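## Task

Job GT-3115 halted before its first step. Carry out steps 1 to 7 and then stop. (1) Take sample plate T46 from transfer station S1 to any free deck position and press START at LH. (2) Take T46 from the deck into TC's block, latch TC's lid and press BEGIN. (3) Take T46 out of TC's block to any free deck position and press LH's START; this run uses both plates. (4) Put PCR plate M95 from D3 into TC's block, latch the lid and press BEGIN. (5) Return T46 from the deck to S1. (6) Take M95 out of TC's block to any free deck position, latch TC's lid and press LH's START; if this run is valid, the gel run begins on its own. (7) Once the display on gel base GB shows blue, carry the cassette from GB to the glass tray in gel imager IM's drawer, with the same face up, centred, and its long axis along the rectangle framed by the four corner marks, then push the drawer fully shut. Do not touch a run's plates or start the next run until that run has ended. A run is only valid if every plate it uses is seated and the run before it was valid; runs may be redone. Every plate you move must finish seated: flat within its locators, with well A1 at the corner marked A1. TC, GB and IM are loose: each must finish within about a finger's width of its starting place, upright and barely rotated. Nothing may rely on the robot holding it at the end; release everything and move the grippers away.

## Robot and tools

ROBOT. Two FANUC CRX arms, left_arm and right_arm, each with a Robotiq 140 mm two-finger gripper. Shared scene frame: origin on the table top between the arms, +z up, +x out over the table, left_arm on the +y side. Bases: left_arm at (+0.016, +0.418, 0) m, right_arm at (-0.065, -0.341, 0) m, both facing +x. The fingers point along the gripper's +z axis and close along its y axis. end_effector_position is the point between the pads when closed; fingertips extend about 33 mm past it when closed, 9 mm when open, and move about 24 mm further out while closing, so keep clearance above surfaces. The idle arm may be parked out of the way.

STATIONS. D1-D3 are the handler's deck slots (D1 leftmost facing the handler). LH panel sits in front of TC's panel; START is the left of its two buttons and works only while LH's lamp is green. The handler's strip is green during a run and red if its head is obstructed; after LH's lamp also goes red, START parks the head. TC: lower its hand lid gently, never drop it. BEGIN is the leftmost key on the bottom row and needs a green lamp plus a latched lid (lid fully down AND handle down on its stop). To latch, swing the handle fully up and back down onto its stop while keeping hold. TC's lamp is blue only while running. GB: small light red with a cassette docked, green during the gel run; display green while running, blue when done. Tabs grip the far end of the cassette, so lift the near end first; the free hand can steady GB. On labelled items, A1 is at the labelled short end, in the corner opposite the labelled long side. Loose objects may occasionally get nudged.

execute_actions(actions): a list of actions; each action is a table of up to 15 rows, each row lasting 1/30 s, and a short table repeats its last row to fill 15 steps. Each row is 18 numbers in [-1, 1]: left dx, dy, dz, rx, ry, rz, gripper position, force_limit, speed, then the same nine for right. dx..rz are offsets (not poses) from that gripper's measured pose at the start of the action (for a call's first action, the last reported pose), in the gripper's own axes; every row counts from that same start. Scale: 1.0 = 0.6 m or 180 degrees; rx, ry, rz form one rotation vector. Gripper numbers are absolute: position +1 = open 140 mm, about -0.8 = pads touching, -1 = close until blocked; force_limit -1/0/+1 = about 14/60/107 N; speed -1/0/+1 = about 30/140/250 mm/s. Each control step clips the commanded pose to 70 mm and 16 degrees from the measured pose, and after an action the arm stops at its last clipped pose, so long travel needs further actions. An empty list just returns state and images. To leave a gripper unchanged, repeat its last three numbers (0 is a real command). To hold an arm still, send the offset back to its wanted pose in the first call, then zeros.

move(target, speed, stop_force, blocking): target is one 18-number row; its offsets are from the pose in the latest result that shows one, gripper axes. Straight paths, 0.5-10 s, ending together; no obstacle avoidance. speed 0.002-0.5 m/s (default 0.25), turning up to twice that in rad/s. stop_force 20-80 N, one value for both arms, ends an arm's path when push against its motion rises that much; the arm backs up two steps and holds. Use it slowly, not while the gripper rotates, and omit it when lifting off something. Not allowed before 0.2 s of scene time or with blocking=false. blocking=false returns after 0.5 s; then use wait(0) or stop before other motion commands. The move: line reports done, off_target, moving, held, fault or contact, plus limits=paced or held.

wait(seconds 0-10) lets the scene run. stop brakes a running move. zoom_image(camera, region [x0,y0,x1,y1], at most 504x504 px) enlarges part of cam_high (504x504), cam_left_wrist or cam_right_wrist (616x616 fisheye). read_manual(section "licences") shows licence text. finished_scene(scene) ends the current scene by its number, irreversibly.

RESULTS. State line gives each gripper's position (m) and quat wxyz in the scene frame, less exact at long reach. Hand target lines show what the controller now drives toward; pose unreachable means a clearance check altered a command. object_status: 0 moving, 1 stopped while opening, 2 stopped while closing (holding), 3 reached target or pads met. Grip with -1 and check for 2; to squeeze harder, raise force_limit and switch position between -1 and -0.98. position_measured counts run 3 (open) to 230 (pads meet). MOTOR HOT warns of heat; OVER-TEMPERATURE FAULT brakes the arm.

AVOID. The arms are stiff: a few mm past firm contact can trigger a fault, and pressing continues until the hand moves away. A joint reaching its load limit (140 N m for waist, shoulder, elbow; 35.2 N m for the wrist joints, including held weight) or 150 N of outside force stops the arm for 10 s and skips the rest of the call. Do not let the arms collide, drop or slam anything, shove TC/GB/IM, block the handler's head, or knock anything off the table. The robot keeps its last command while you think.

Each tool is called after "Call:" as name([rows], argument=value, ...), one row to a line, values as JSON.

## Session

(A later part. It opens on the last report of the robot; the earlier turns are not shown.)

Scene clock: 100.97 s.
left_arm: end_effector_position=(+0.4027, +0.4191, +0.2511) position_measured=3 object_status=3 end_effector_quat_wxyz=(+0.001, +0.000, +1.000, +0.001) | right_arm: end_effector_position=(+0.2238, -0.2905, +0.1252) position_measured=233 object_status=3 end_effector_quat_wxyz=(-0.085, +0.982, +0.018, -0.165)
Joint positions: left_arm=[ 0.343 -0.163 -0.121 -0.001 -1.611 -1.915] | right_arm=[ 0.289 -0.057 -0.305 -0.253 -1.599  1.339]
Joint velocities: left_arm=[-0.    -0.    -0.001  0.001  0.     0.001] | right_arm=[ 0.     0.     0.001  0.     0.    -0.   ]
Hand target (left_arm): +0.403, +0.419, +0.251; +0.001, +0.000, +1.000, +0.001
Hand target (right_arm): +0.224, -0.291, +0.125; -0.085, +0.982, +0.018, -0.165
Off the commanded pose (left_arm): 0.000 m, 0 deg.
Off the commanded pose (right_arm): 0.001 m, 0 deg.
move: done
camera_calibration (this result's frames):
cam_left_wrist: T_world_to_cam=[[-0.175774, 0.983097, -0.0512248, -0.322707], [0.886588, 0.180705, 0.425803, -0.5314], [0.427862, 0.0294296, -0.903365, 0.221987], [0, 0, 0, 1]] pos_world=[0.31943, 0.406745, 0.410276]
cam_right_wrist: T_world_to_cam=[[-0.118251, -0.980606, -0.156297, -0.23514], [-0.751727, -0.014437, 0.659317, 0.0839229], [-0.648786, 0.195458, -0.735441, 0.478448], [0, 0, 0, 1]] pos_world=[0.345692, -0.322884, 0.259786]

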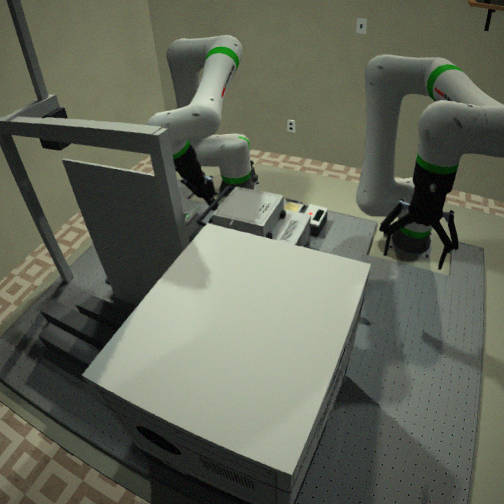

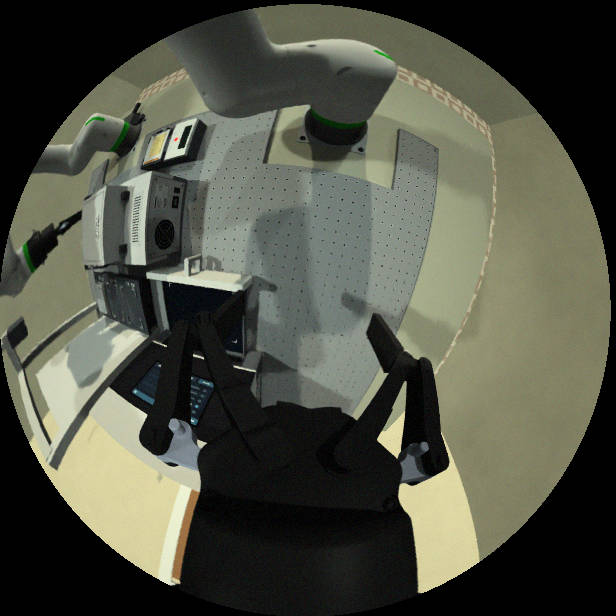

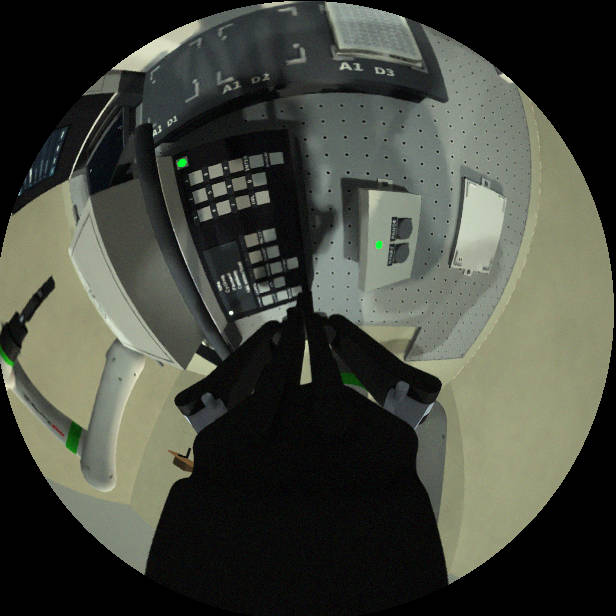

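Call:
move(target=[0,0,0,0,0,0,1,0,0, -0.0025,-0.0157,-0.007,0,0,0,-1,0,1], speed=0.05)

Call:
zoom_image(camera="cam_right_wrist", region=[240, 220, 380, 360])

Scene clock: 102.50 s.
left_arm: end_effector_position=(+0.4027, +0.4191, +0.2511) position_measured=3 object_status=3 end_effector_quat_wxyz=(+0.001, +0.000, +1.000, +0.001) | right_arm: end_effector_position=(+0.2237, -0.2820, +0.1313) position_measured=233 object_status=3 end_effector_quat_wxyz=(-0.085, +0.982, +0.018, -0.165)
Joint positions: left_arm=[ 0.343 -0.163 -0.121 -0.001 -1.611 -1.915] | right_arm=[ 0.309 -0.063 -0.294 -0.259 -1.611  1.315]
Joint velocities: left_arm=[-0.    -0.     0.     0.001  0.001 -0.   ] | right_arm=[ 0.    -0.     0.002 -0.     0.     0.   ]
Hand target (left_arm): +0.403, +0.419, +0.251; +0.001, +0.000, +1.000, +0.001
Hand target (right_arm): +0.224, -0.282, +0.131; -0.085, +0.982, +0.018, -0.165
Off the commanded pose (left_arm): 0.000 m, 0 deg.
Off the commanded pose (right_arm): 0.000 m, 0 deg.
move: done
camera_calibration (this result's frames):
cam_left_wrist: T_world_to_cam=[[-0.175774, 0.983097, -0.0512248, -0.322707], [0.886588, 0.180705, 0.425803, -0.5314], [0.427862, 0.0294296, -0.903365, 0.221987], [0, 0, 0, 1]] pos_world=[0.31943, 0.406745, 0.410276]
cam_right_wrist: T_world_to_cam=[[-0.118308, -0.980596, -0.156319, -0.225855], [-0.751766, -0.0143966, 0.659273, 0.0800104], [-0.64873, 0.195513, -0.735475, 0.481178], [0, 0, 0, 1]] pos_world=[0.345584, -0.314397, 0.265841]

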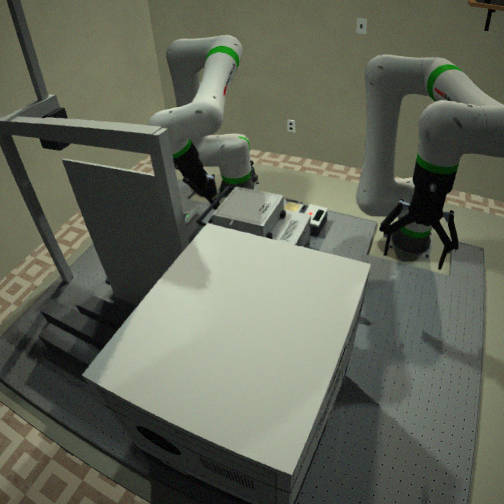

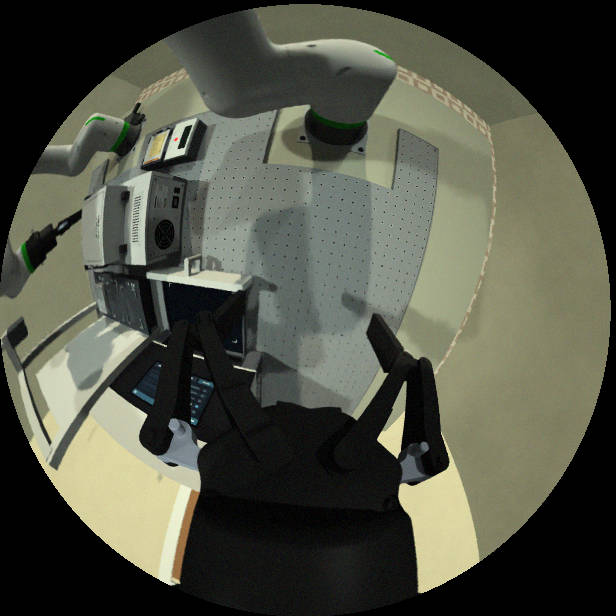

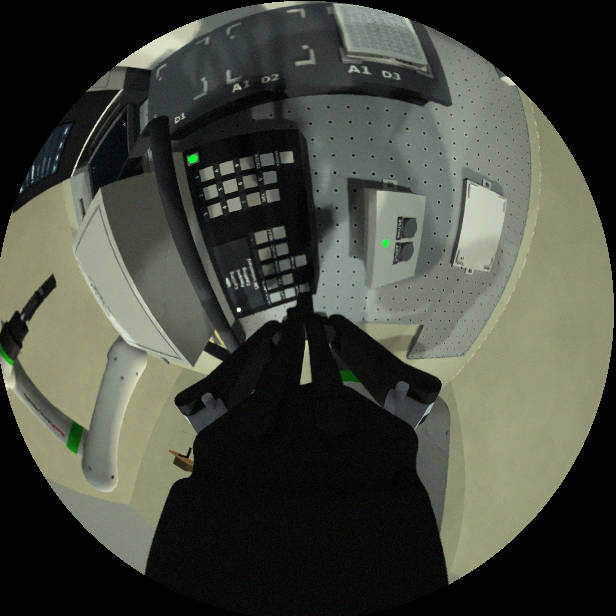

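Region (240, 220, 380, 360) of cam_right_wrist's 616x616 image, scaled by 3.600, with more detail than that image has.

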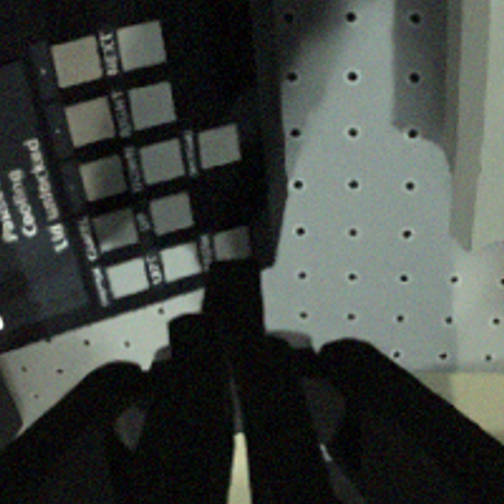

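Call:
move(target=[0,0,0,0,0,0,1,0,0, 0,0.004,0.008,0,0,0,-1,0,1], speed=0.03, stop_force=20)

Call:
move(target=[0,0,0,0,0,0,1,0,0, 0,0,0.025,0,0,0,-1,0,1], speed=0.01, stop_force=20)

Scene clock: 103.50 s.
left_arm: end_effector_position=(+0.4027, +0.4191, +0.2511) position_measured=3 object_status=3 end_effector_quat_wxyz=(+0.001, +0.000, +1.000, +0.001) | right_arm: end_effector_position=(+0.2222, -0.2836, +0.1264) position_measured=233 object_status=3 end_effector_quat_wxyz=(-0.085, +0.982, +0.018, -0.165)
Joint positions: left_arm=[ 0.343 -0.163 -0.121 -0.001 -1.611 -1.915] | right_arm=[ 0.307 -0.063 -0.306 -0.258 -1.599  1.32 ]
Joint velocities: left_arm=[ 0.     0.     0.     0.002 -0.    -0.001] | right_arm=[ 0.    -0.     0.001 -0.001 -0.    -0.   ]
Hand target (left_arm): +0.403, +0.419, +0.251; +0.001, +0.000, +1.000, +0.001
Hand target (right_arm): +0.222, -0.284, +0.126; -0.085, +0.982, +0.018, -0.165
Off the commanded pose (left_arm): 0.000 m, 0 deg.
Off the commanded pose (right_arm): 0.000 m, 0 deg.
move: done
camera_calibration (this result's frames):
cam_left_wrist: T_world_to_cam=[[-0.175774, 0.983097, -0.0512249, -0.322706], [0.886588, 0.180705, 0.425803, -0.5314], [0.427862, 0.0294294, -0.903365, 0.221987], [0, 0, 0, 1]] pos_world=[0.31943, 0.406745, 0.410276]
cam_right_wrist: T_world_to_cam=[[-0.118268, -0.9806, -0.156321, -0.22836], [-0.751762, -0.0144296, 0.659277, 0.0820273], [-0.648743, 0.195488, -0.735471, 0.476878], [0, 0, 0, 1]] pos_world=[0.344028, -0.31597, 0.260954]

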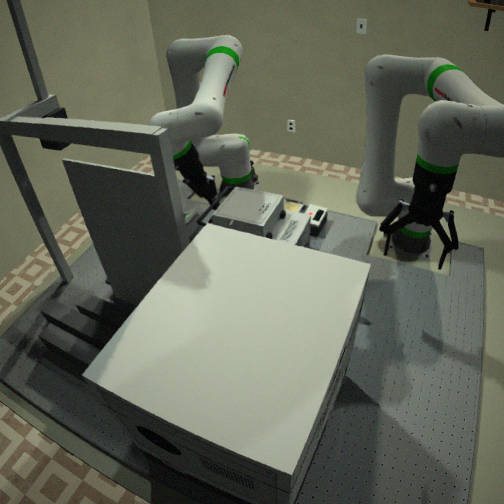

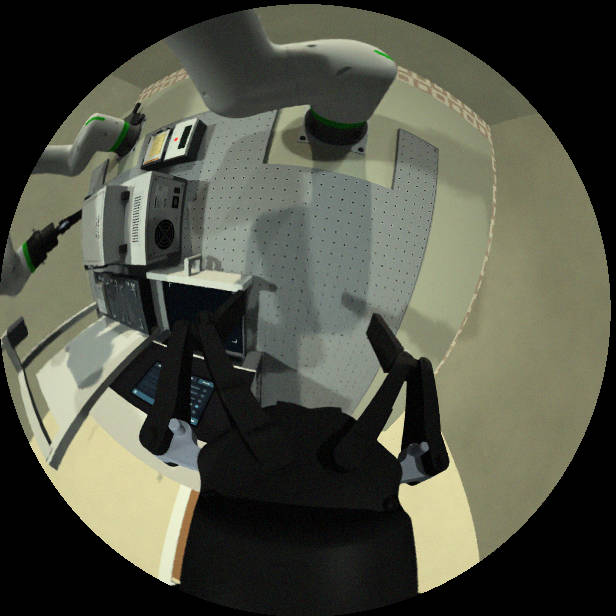

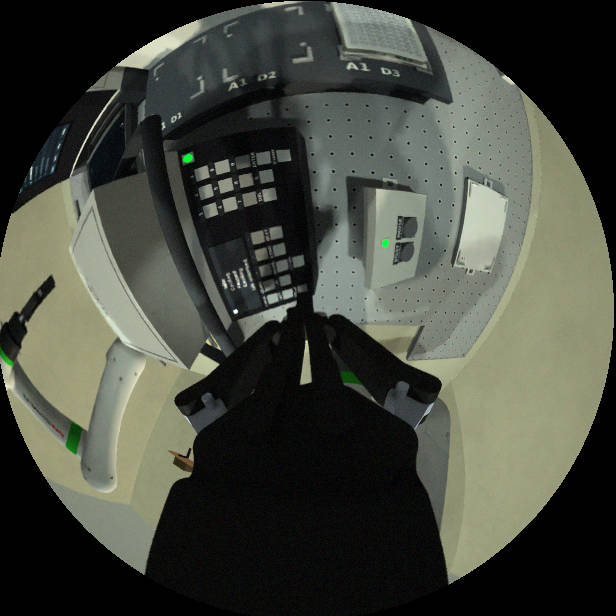

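Scene clock: 104.93 s.
left_arm: end_effector_position=(+0.4027, +0.4191, +0.2511) position_measured=3 object_status=3 end_effector_quat_wxyz=(+0.001, +0.000, +1.000, +0.001) | right_arm: end_effector_position=(+0.2186, -0.2818, +0.1162) position_measured=233 object_status=3 end_effector_quat_wxyz=(-0.085, +0.982, +0.018, -0.165)
Joint positions: left_arm=[ 0.343 -0.163 -0.121 -0.001 -1.611 -1.915] | right_arm=[ 0.314 -0.063 -0.331 -0.26  -1.574  1.32 ]
Joint velocities: left_arm=[ 0.    -0.     0.001 -0.     0.    -0.   ] | right_arm=[-0.002  0.    -0.    -0.    -0.002 -0.   ]
Hand target (left_arm): +0.403, +0.419, +0.251; +0.001, +0.000, +1.000, +0.001
Hand target (right_arm): +0.219, -0.282, +0.116; -0.085, +0.982, +0.018, -0.165
Off the commanded pose (left_arm): 0.000 m, 0 deg.
Off the commanded pose (right_arm): 0.004 m, 0 deg.
move: contact (right_arm)
camera_calibration (this result's frames):
cam_left_wrist: T_world_to_cam=[[-0.175774, 0.983097, -0.0512248, -0.322707], [0.886588, 0.180705, 0.425803, -0.5314], [0.427862, 0.0294296, -0.903365, 0.221987], [0, 0, 0, 1]] pos_world=[0.31943, 0.406745, 0.410276]
cam_right_wrist: T_world_to_cam=[[-0.11806, -0.980631, -0.156285, -0.228673], [-0.751861, -0.0145341, 0.659162, 0.0860742], [-0.648666, 0.195325, -0.735582, 0.466652], [0, 0, 0, 1]] pos_world=[0.34042, -0.314141, 0.250786]

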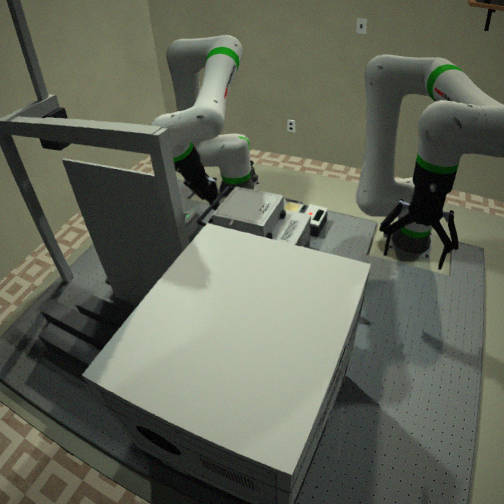

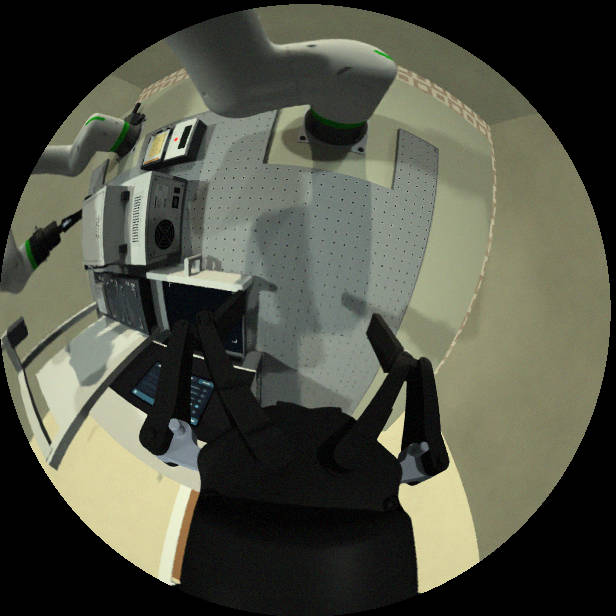

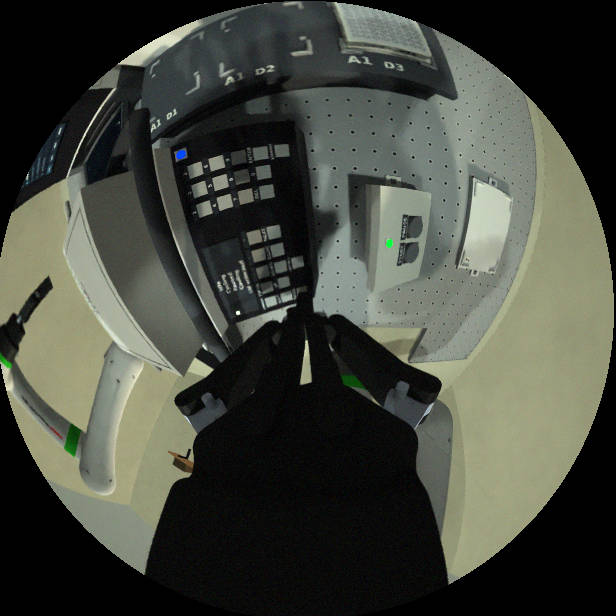

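Call:
move(target=[0,0,0,0,0,0,1,0,0, 0.02765,-0.0036,-0.2072,0.2859,0.1034,-0.0504,-0.45,-0.6,0], speed=0.5)

Call:
move(target=[0,0,0,0,0,0,1,0,0, 0,0,0.1083,0,0,0,-0.45,-0.6,0], speed=0.15)

Scene clock: 106.77 s.
left_arm: end_effector_position=(+0.4027, +0.4191, +0.2511) position_measured=3 object_status=3 end_effector_quat_wxyz=(+0.001, +0.000, +1.000, +0.001) | right_arm: end_effector_position=(+0.2740, -0.2989, +0.2261) position_measured=186 object_status=3 end_effector_quat_wxyz=(-0.515, +0.857, +0.006, +0.004)
Joint positions: left_arm=[ 0.343 -0.163 -0.121 -0.001 -1.611 -1.915] | right_arm=[-0.513  0.081 -0.147 -0.95  -1.884  2.043]
Joint velocities: left_arm=[ 0.    -0.     0.001 -0.001 -0.001  0.   ] | right_arm=[-0.001  0.001  0.001  0.    -0.    -0.001]
Hand target (left_arm): +0.403, +0.419, +0.251; +0.001, +0.000, +1.000, +0.001
Hand target (right_arm): +0.274, -0.299, +0.226; -0.515, +0.857, +0.006, +0.004
Off the commanded pose (left_arm): 0.000 m, 0 deg.
Off the commanded pose (right_arm): 0.001 m, 0 deg.
move: done
camera_calibration (this result's frames):
cam_left_wrist: T_world_to_cam=[[-0.175774, 0.983097, -0.0512248, -0.322707], [0.886588, 0.180705, 0.425803, -0.5314], [0.427862, 0.0294295, -0.903365, 0.221987], [0, 0, 0, 1]] pos_world=[0.31943, 0.406745, 0.410276]
cam_right_wrist: T_world_to_cam=[[-0.11047, -0.443023, -0.889678, 0.102723], [-0.924828, -0.282014, 0.255266, 0.11386], [-0.36399, 0.850999, -0.378566, 0.624056], [0, 0, 0, 1]] pos_world=[0.343799, -0.453452, 0.298572]

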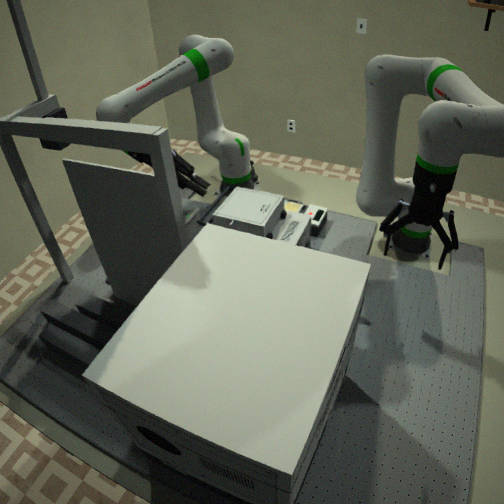

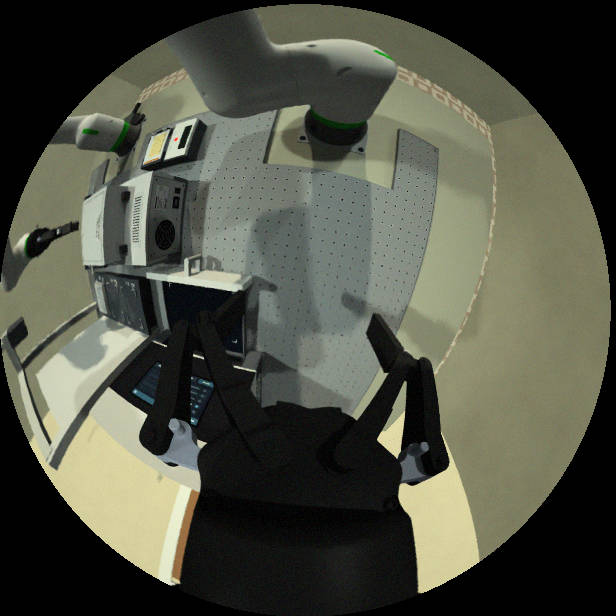

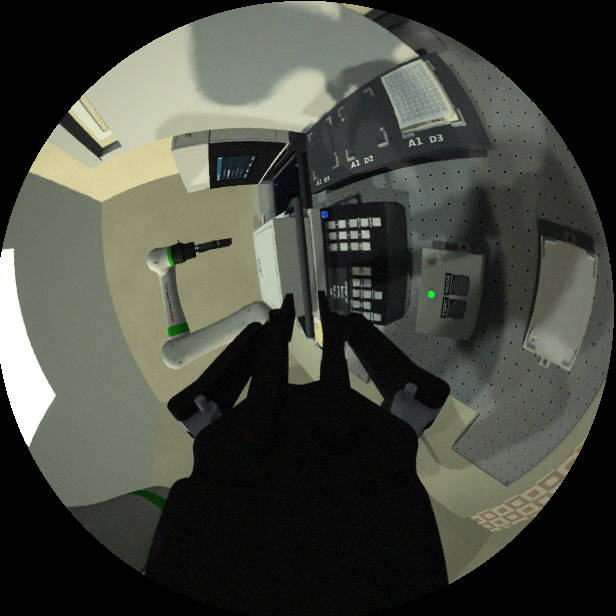

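Scene clock: 107.53 s.
left_arm: end_effector_position=(+0.4027, +0.4191, +0.2511) position_measured=3 object_status=3 end_effector_quat_wxyz=(+0.001, +0.000, +1.000, +0.001) | right_arm: end_effector_position=(+0.2742, -0.2415, +0.1957) position_measured=186 object_status=3 end_effector_quat_wxyz=(-0.515, +0.857, +0.006, +0.004)
Joint positions: left_arm=[ 0.343 -0.163 -0.121 -0.001 -1.611 -1.915] | right_arm=[-0.395  0.041 -0.262 -0.982 -1.747  2.04 ]
Joint velocities: left_arm=[ 0.     0.     0.    -0.    -0.001  0.   ] | right_arm=[ 0.    -0.    -0.     0.001  0.    -0.   ]
Hand target (left_arm): +0.403, +0.419, +0.251; +0.001, +0.000, +1.000, +0.001
Hand target (right_arm): +0.274, -0.241, +0.196; -0.515, +0.857, +0.006, +0.004
Off the commanded pose (left_arm): 0.000 m, 0 deg.
Off the commanded pose (right_arm): 0.000 m, 0 deg.
move: done
camera_calibration (this result's frames):
cam_left_wrist: T_world_to_cam=[[-0.175774, 0.983097, -0.0512249, -0.322706], [0.886588, 0.180705, 0.425803, -0.5314], [0.427862, 0.0294295, -0.903365, 0.221987], [0, 0, 0, 1]] pos_world=[0.31943, 0.406745, 0.410276]
cam_right_wrist: T_world_to_cam=[[-0.110067, -0.443202, -0.889639, 0.101018], [-0.924852, -0.282178, 0.254999, 0.137994], [-0.364053, 0.850851, -0.378837, 0.563781], [0, 0, 0, 1]] pos_world=[0.343989, -0.395984, 0.268263]

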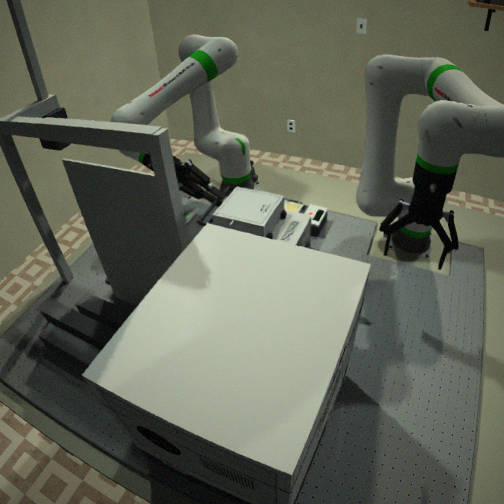

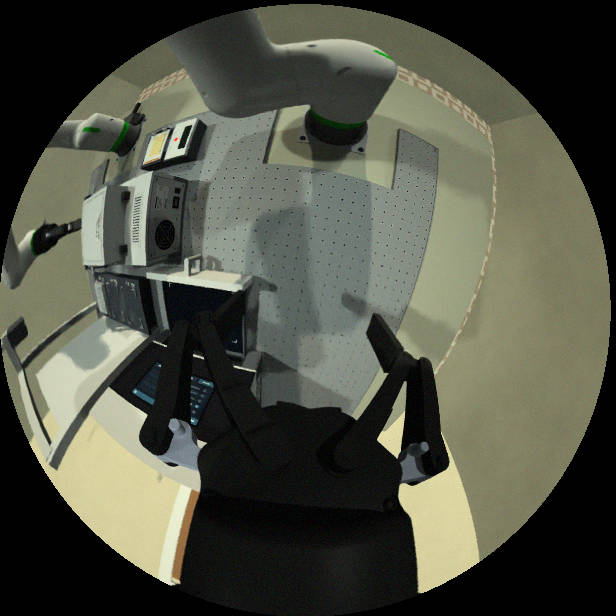

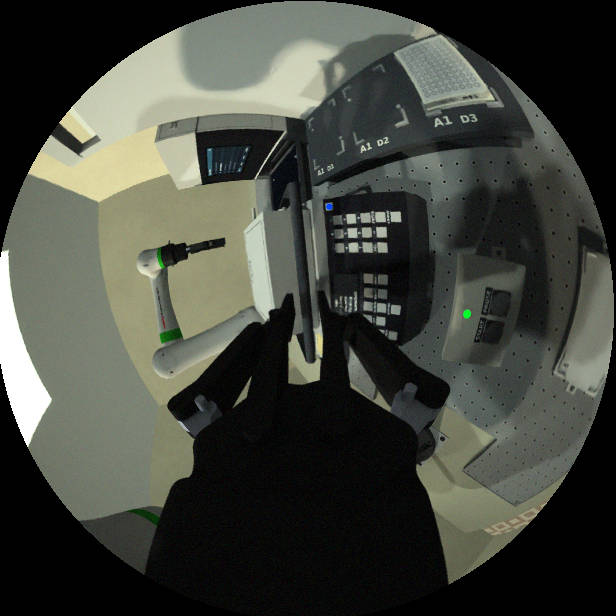

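Call:
wait(seconds=10)

Scene clock: 117.60 s.
left_arm: end_effector_position=(+0.4027, +0.4191, +0.2511) position_measured=3 object_status=3 end_effector_quat_wxyz=(+0.001, +0.000, +1.000, +0.001) | right_arm: end_effector_position=(+0.2742, -0.2414, +0.1957) position_measured=186 object_status=3 end_effector_quat_wxyz=(-0.515, +0.857, +0.006, +0.004)
Joint positions: left_arm=[ 0.343 -0.163 -0.121 -0.001 -1.611 -1.915] | right_arm=[-0.395  0.041 -0.262 -0.982 -1.747  2.04 ]
Joint velocities: left_arm=[ 0.  0. -0.  0.  0.  0.] | right_arm=[ 0.    -0.    -0.002 -0.001 -0.    -0.   ]
Hand target (left_arm): +0.403, +0.419, +0.251; +0.001, +0.000, +1.000, +0.001
Hand target (right_arm): +0.274, -0.241, +0.196; -0.515, +0.857, +0.006, +0.004
Off the commanded pose (left_arm): 0.000 m, 0 deg.
Off the commanded pose (right_arm): 0.000 m, 0 deg.
wait: 10.00 s; at rest by 0.10 s
camera_calibration (this result's frames):
cam_left_wrist: T_world_to_cam=[[-0.175773, 0.983097, -0.0512249, -0.322707], [0.886588, 0.180705, 0.425803, -0.5314], [0.427862, 0.0294294, -0.903365, 0.221987], [0, 0, 0, 1]] pos_world=[0.31943, 0.406745, 0.410276]
cam_right_wrist: T_world_to_cam=[[-0.110064, -0.443193, -0.889644, 0.101024], [-0.924847, -0.282193, 0.254999, 0.137993], [-0.364065, 0.850851, -0.378827, 0.563769], [0, 0, 0, 1]] pos_world=[0.34399, -0.39597, 0.268258]

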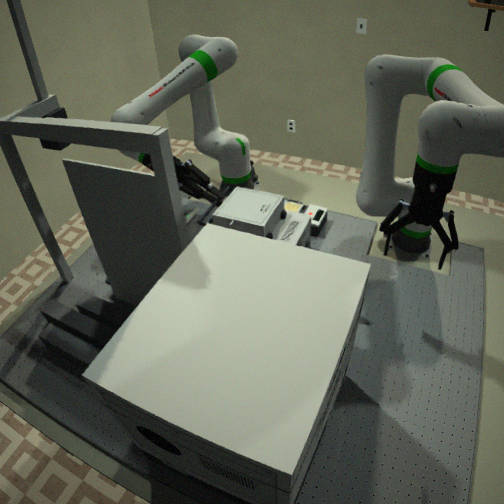

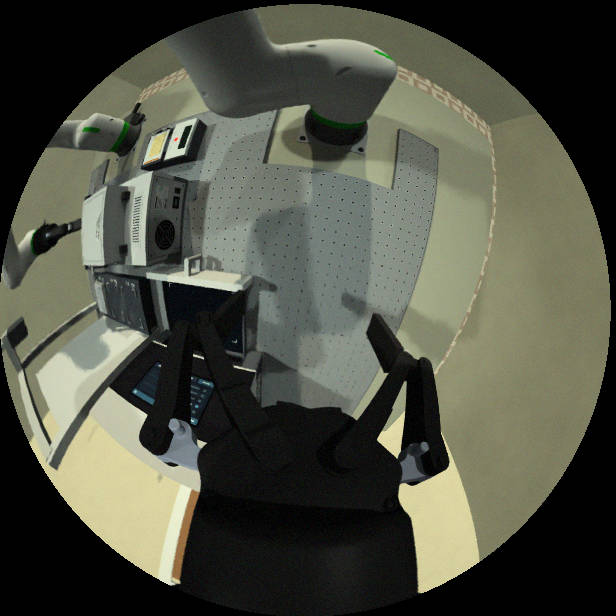

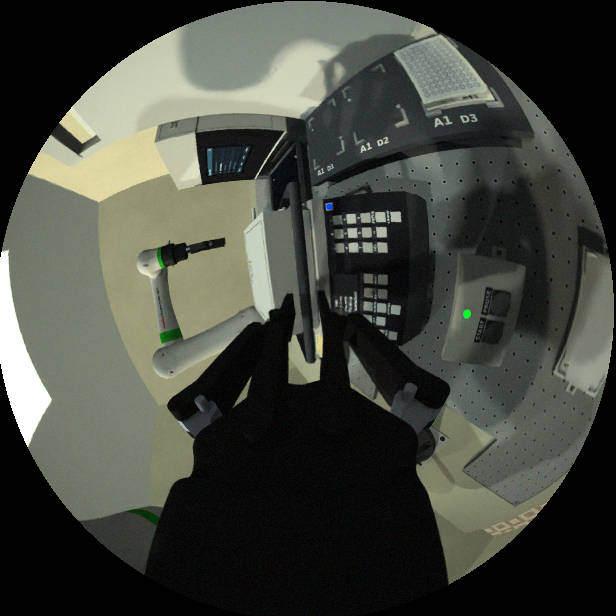

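Call:
execute_actions(actions=[])

Scene clock: 118.37 s.
left_arm: end_effector_position=(+0.4027, +0.4191, +0.2511) position_measured=3 object_status=3 end_effector_quat_wxyz=(+0.001, +0.000, +1.000, +0.001) | right_arm: end_effector_position=(+0.2742, -0.2414, +0.1957) position_measured=186 object_status=3 end_effector_quat_wxyz=(-0.515, +0.857, +0.006, +0.004)
Joint positions: left_arm=[ 0.343 -0.163 -0.121 -0.001 -1.611 -1.915] | right_arm=[-0.395  0.041 -0.262 -0.982 -1.747  2.04 ]
Joint velocities: left_arm=[-0.     0.    -0.    -0.001 -0.    -0.   ] | right_arm=[ 0.     0.    -0.001  0.     0.    -0.   ]
Hand target (left_arm): +0.403, +0.419, +0.251; +0.001, +0.000, +1.000, +0.001
Hand target (right_arm): +0.274, -0.241, +0.196; -0.515, +0.857, +0.006, +0.004
Off the commanded pose (left_arm): 0.000 m, 0 deg.
Off the commanded pose (right_arm): 0.000 m, 0 deg.
camera_calibration (this result's frames):
cam_left_wrist: T_world_to_cam=[[-0.175773, 0.983097, -0.0512248, -0.322707], [0.886588, 0.180705, 0.425803, -0.5314], [0.427862, 0.0294295, -0.903365, 0.221987], [0, 0, 0, 1]] pos_world=[0.31943, 0.406745, 0.410276]
cam_right_wrist: T_world_to_cam=[[-0.110064, -0.443193, -0.889644, 0.101024], [-0.924847, -0.282193, 0.254999, 0.137993], [-0.364065, 0.850851, -0.378827, 0.563769], [0, 0, 0, 1]] pos_world=[0.34399, -0.39597, 0.268258]

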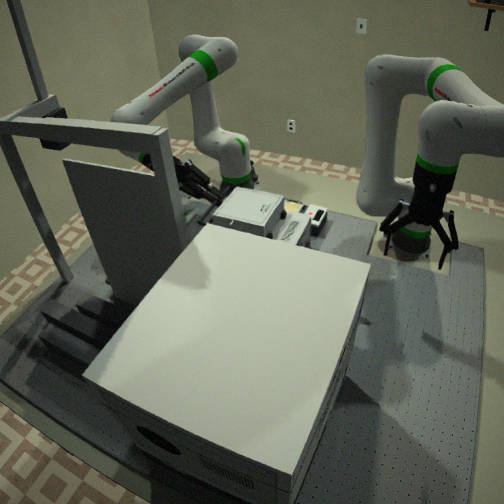

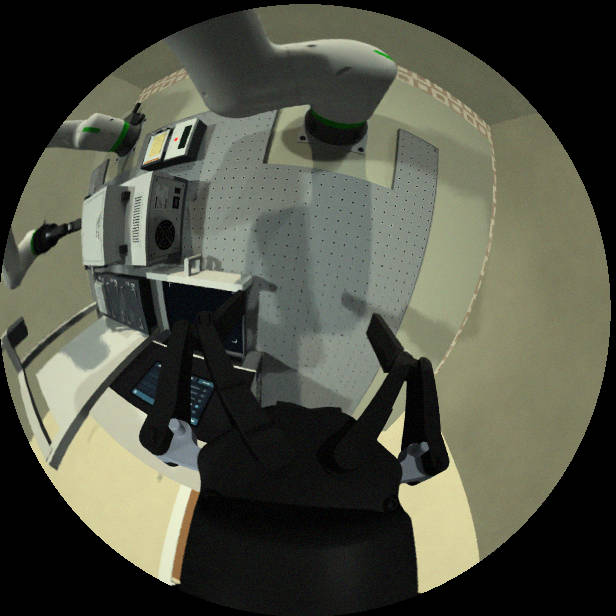

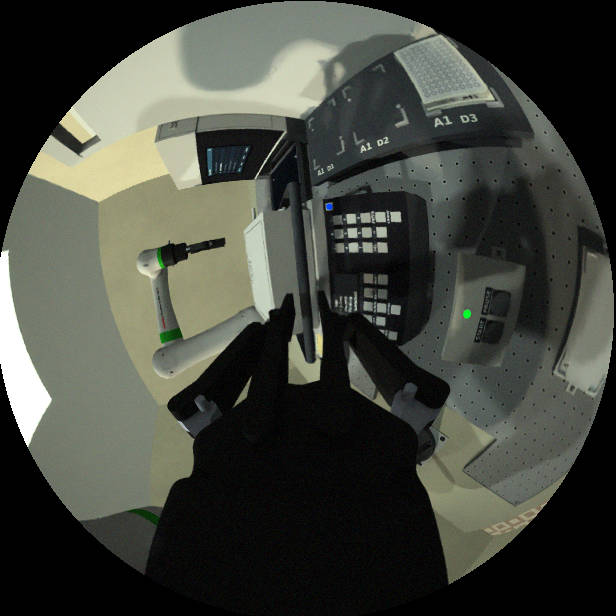

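Call:
wait(seconds=5)

Scene clock: 123.40 s.
left_arm: end_effector_position=(+0.4027, +0.4191, +0.2511) position_measured=3 object_status=3 end_effector_quat_wxyz=(+0.001, +0.000, +1.000, +0.001) | right_arm: end_effector_position=(+0.2742, -0.2414, +0.1957) position_measured=186 object_status=3 end_effector_quat_wxyz=(-0.515, +0.857, +0.006, +0.004)
Joint positions: left_arm=[ 0.343 -0.163 -0.121 -0.001 -1.611 -1.915] | right_arm=[-0.395  0.041 -0.262 -0.982 -1.747  2.04 ]
Joint velocities: left_arm=[ 0.001  0.001 -0.001  0.     0.001 -0.   ] | right_arm=[ 0.     0.     0.002 -0.001  0.    -0.   ]
Hand target (left_arm): +0.403, +0.419, +0.251; +0.001, +0.000, +1.000, +0.001
Hand target (right_arm): +0.274, -0.241, +0.196; -0.515, +0.857, +0.006, +0.004
Off the commanded pose (left_arm): 0.000 m, 0 deg.
Off the commanded pose (right_arm): 0.000 m, 0 deg.
wait: 5.00 s; at rest by 0.13 s
camera_calibration (this result's frames):
cam_left_wrist: T_world_to_cam=[[-0.175774, 0.983097, -0.0512248, -0.322707], [0.886588, 0.180705, 0.425803, -0.5314], [0.427862, 0.0294296, -0.903365, 0.221987], [0, 0, 0, 1]] pos_world=[0.31943, 0.406745, 0.410276]
cam_right_wrist: T_world_to_cam=[[-0.110065, -0.443193, -0.889644, 0.101024], [-0.924847, -0.282193, 0.255, 0.137993], [-0.364065, 0.850851, -0.378827, 0.563769], [0, 0, 0, 1]] pos_world=[0.34399, -0.39597, 0.268258]

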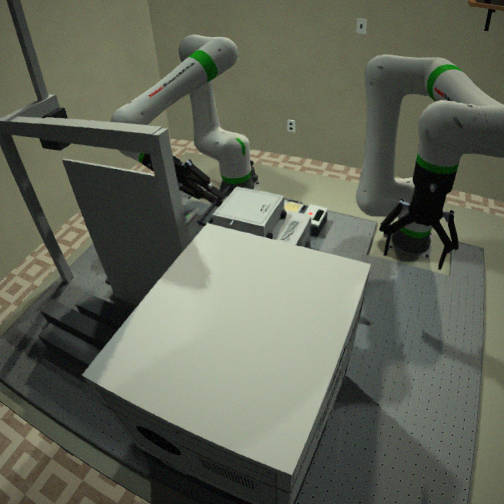

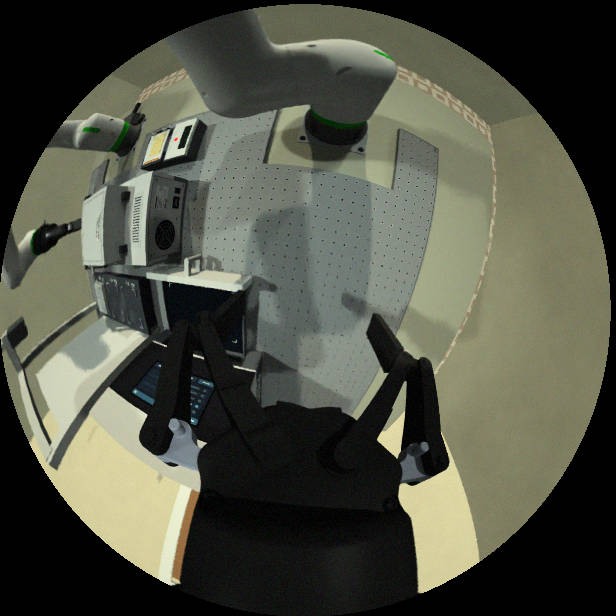

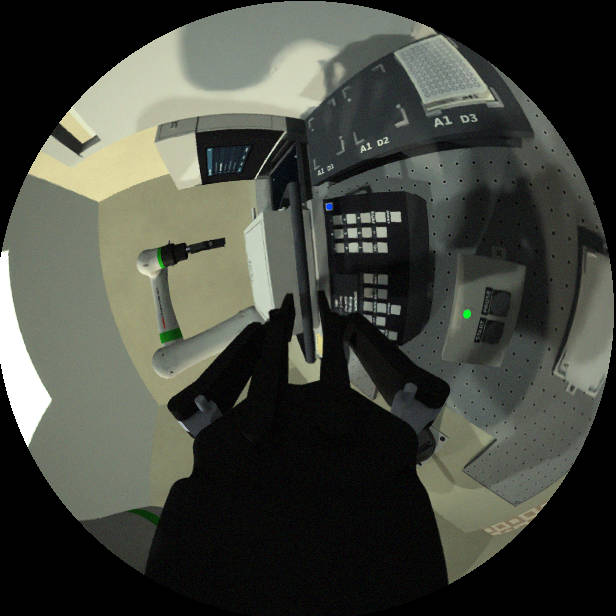

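Call:
wait(seconds=10)

Scene clock: 133.50 s.
left_arm: end_effector_position=(+0.4027, +0.4191, +0.2511) position_measured=3 object_status=3 end_effector_quat_wxyz=(+0.001, +0.000, +1.000, +0.001) | right_arm: end_effector_position=(+0.2742, -0.2414, +0.1957) position_measured=186 object_status=3 end_effector_quat_wxyz=(-0.515, +0.857, +0.006, +0.004)
Joint positions: left_arm=[ 0.343 -0.163 -0.121 -0.001 -1.611 -1.915] | right_arm=[-0.395  0.041 -0.262 -0.982 -1.747  2.04 ]
Joint velocities: left_arm=[-0.     0.    -0.     0.001  0.     0.   ] | right_arm=[ 0.001 -0.    -0.     0.002 -0.     0.   ]
Hand target (left_arm): +0.403, +0.419, +0.251; +0.001, +0.000, +1.000, +0.001
Hand target (right_arm): +0.274, -0.241, +0.196; -0.515, +0.857, +0.006, +0.004
Off the commanded pose (left_arm): 0.000 m, 0 deg.
Off the commanded pose (right_arm): 0.000 m, 0 deg.
wait: 10.00 s; at rest by 0.07 s
camera_calibration (this result's frames):
cam_left_wrist: T_world_to_cam=[[-0.175773, 0.983097, -0.0512248, -0.322707], [0.886588, 0.180705, 0.425803, -0.5314], [0.427862, 0.0294295, -0.903365, 0.221987], [0, 0, 0, 1]] pos_world=[0.31943, 0.406745, 0.410276]
cam_right_wrist: T_world_to_cam=[[-0.110064, -0.443193, -0.889644, 0.101024], [-0.924847, -0.282193, 0.255, 0.137993], [-0.364065, 0.850851, -0.378827, 0.563769], [0, 0, 0, 1]] pos_world=[0.34399, -0.39597, 0.268258]

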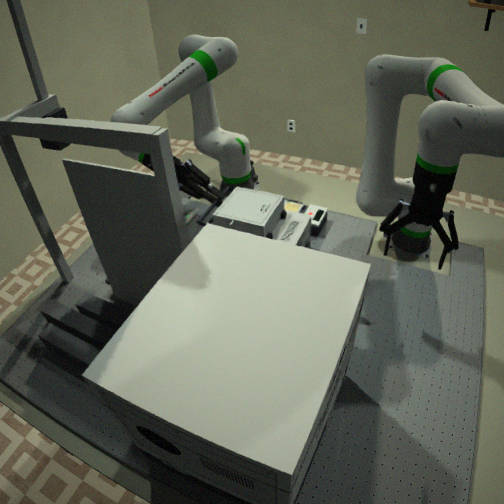

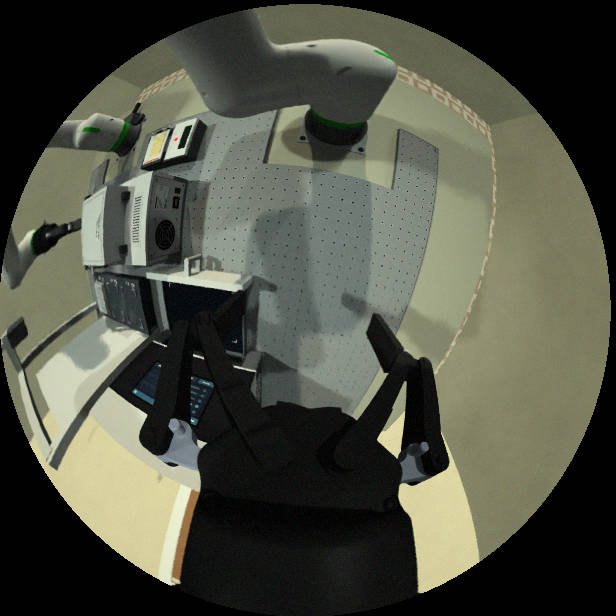

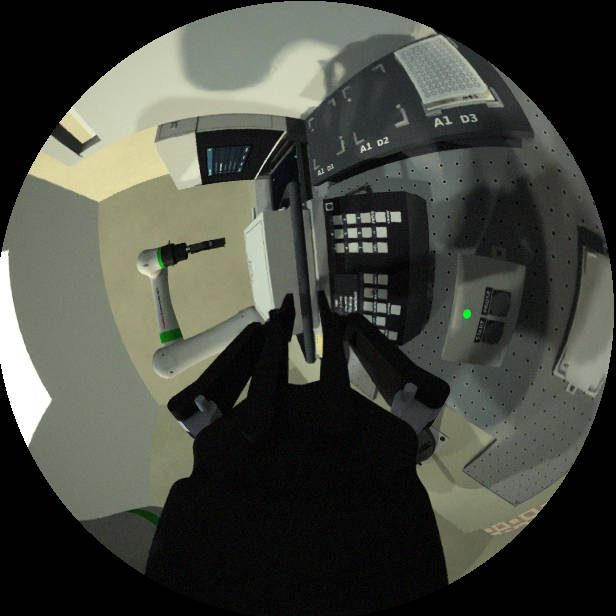

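Call:
execute_actions([
  [[0,0,0,0,0,0,1,0,0,0,0,0,0,0,0,-1,-0.9,0]],
  [[0,0,0,0,0,0,1,0,0,0,-0.0045,-0.0015,0,0,0,-1,-0.9,0],[0,0,0,0,0,0,1,0,0,0,-0.0091,-0.0031,0,0,0,-1,-0.9,0],[0,0,0,0,0,0,1,0,0,0,-0.0137,-0.0046,0,0,0,-1,-0.9,0],[0,0,0,0,0,0,1,0,0,0,-0.0182,-0.0061,0,0,0,-1,-0.9,0],[0,0,0,0,0,0,1,0,0,0,-0.0228,-0.0077,0,0,0,-1,-0.9,0],[0,0,0,0,0,0,1,0,0,0,-0.0273,-0.0092,0,0,0,-1,-0.9,0]],
  [[0,0,0,0,0,0,1,0,0,0,-0.062,-0.0009,-0.0722,0,0,-1,-0.9,0]],
  [[0,0,0,0,0,0,1,0,0,0,-0.0632,0.0077,-0.0722,0,0,-1,-0.9,0]],
  [[0,0,0,0,0,0,1,0,0,0,-0.0625,0.0155,-0.0722,0,0,-1,-0.9,0]],
  [[0,0,0,0,0,0,1,0,0,0,-0.0603,0.0193,-0.0722,0,0,-1,-0.9,0]],
])

Scene clock: 145.97 s.
left_arm: end_effector_position=(+0.4027, +0.4191, +0.2511) position_measured=3 object_status=3 end_effector_quat_wxyz=(+0.001, +0.000, +1.000, +0.001) | right_arm: end_effector_position=(+0.2748, -0.1203, +0.2942) position_measured=213 object_status=2 end_effector_quat_wxyz=(-0.099, +0.995, +0.005, +0.013)
Joint positions: left_arm=[ 0.343 -0.163 -0.121 -0.001 -1.611 -1.915] | right_arm=[ 0.78  -0.214 -0.042 -0.122 -1.582  0.78 ]
Joint velocities: left_arm=[-0.     0.     0.001 -0.    -0.     0.001] | right_arm=[ 0.034  0.018  0.007  0.038 -0.02  -0.043]
Hand target (left_arm): +0.403, +0.419, +0.251; +0.001, +0.000, +1.000, +0.001
Hand target (right_arm): +0.275, -0.120, +0.294; -0.099, +0.995, +0.005, +0.013
Off the commanded pose (left_arm): 0.000 m, 0 deg.
Off the commanded pose (right_arm): 0.001 m, 0 deg.
camera_calibration (this result's frames):
cam_left_wrist: T_world_to_cam=[[-0.175774, 0.983097, -0.0512249, -0.322706], [0.886588, 0.180705, 0.425803, -0.531401], [0.427862, 0.0294296, -0.903365, 0.221987], [0, 0, 0, 1]] pos_world=[0.31943, 0.406745, 0.410276]
cam_right_wrist: T_world_to_cam=[[-0.112038, -0.96785, -0.225198, -0.01568], [-0.933201, 0.0246091, 0.358511, 0.156399], [-0.341443, 0.250322, -0.905955, 0.574798], [0, 0, 0, 1]] pos_world=[0.340456, -0.162909, 0.461139]

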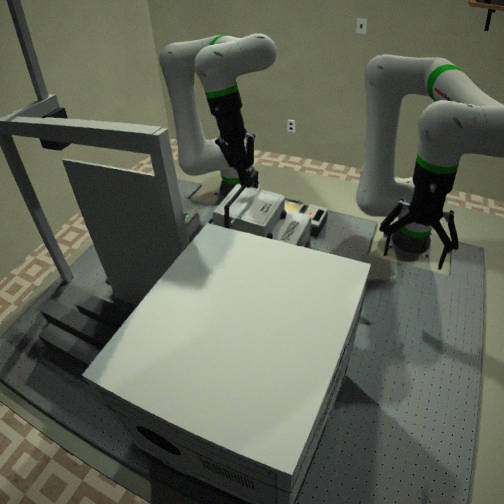

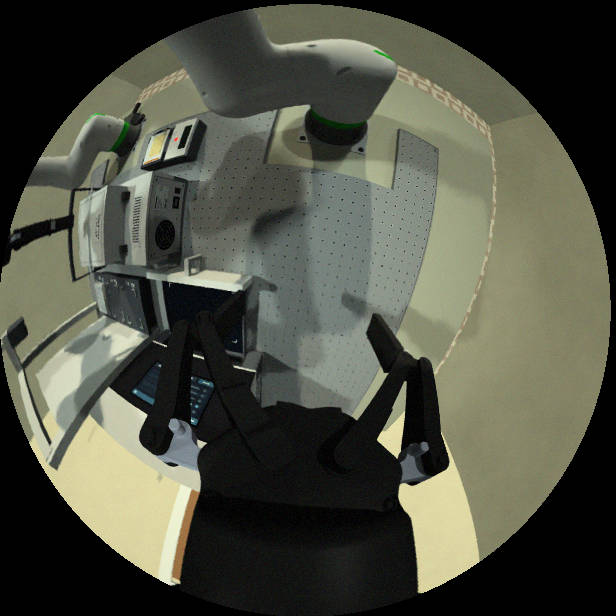

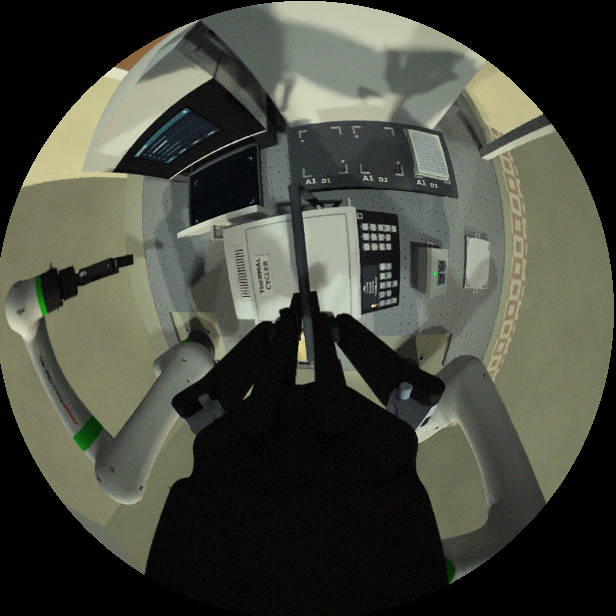

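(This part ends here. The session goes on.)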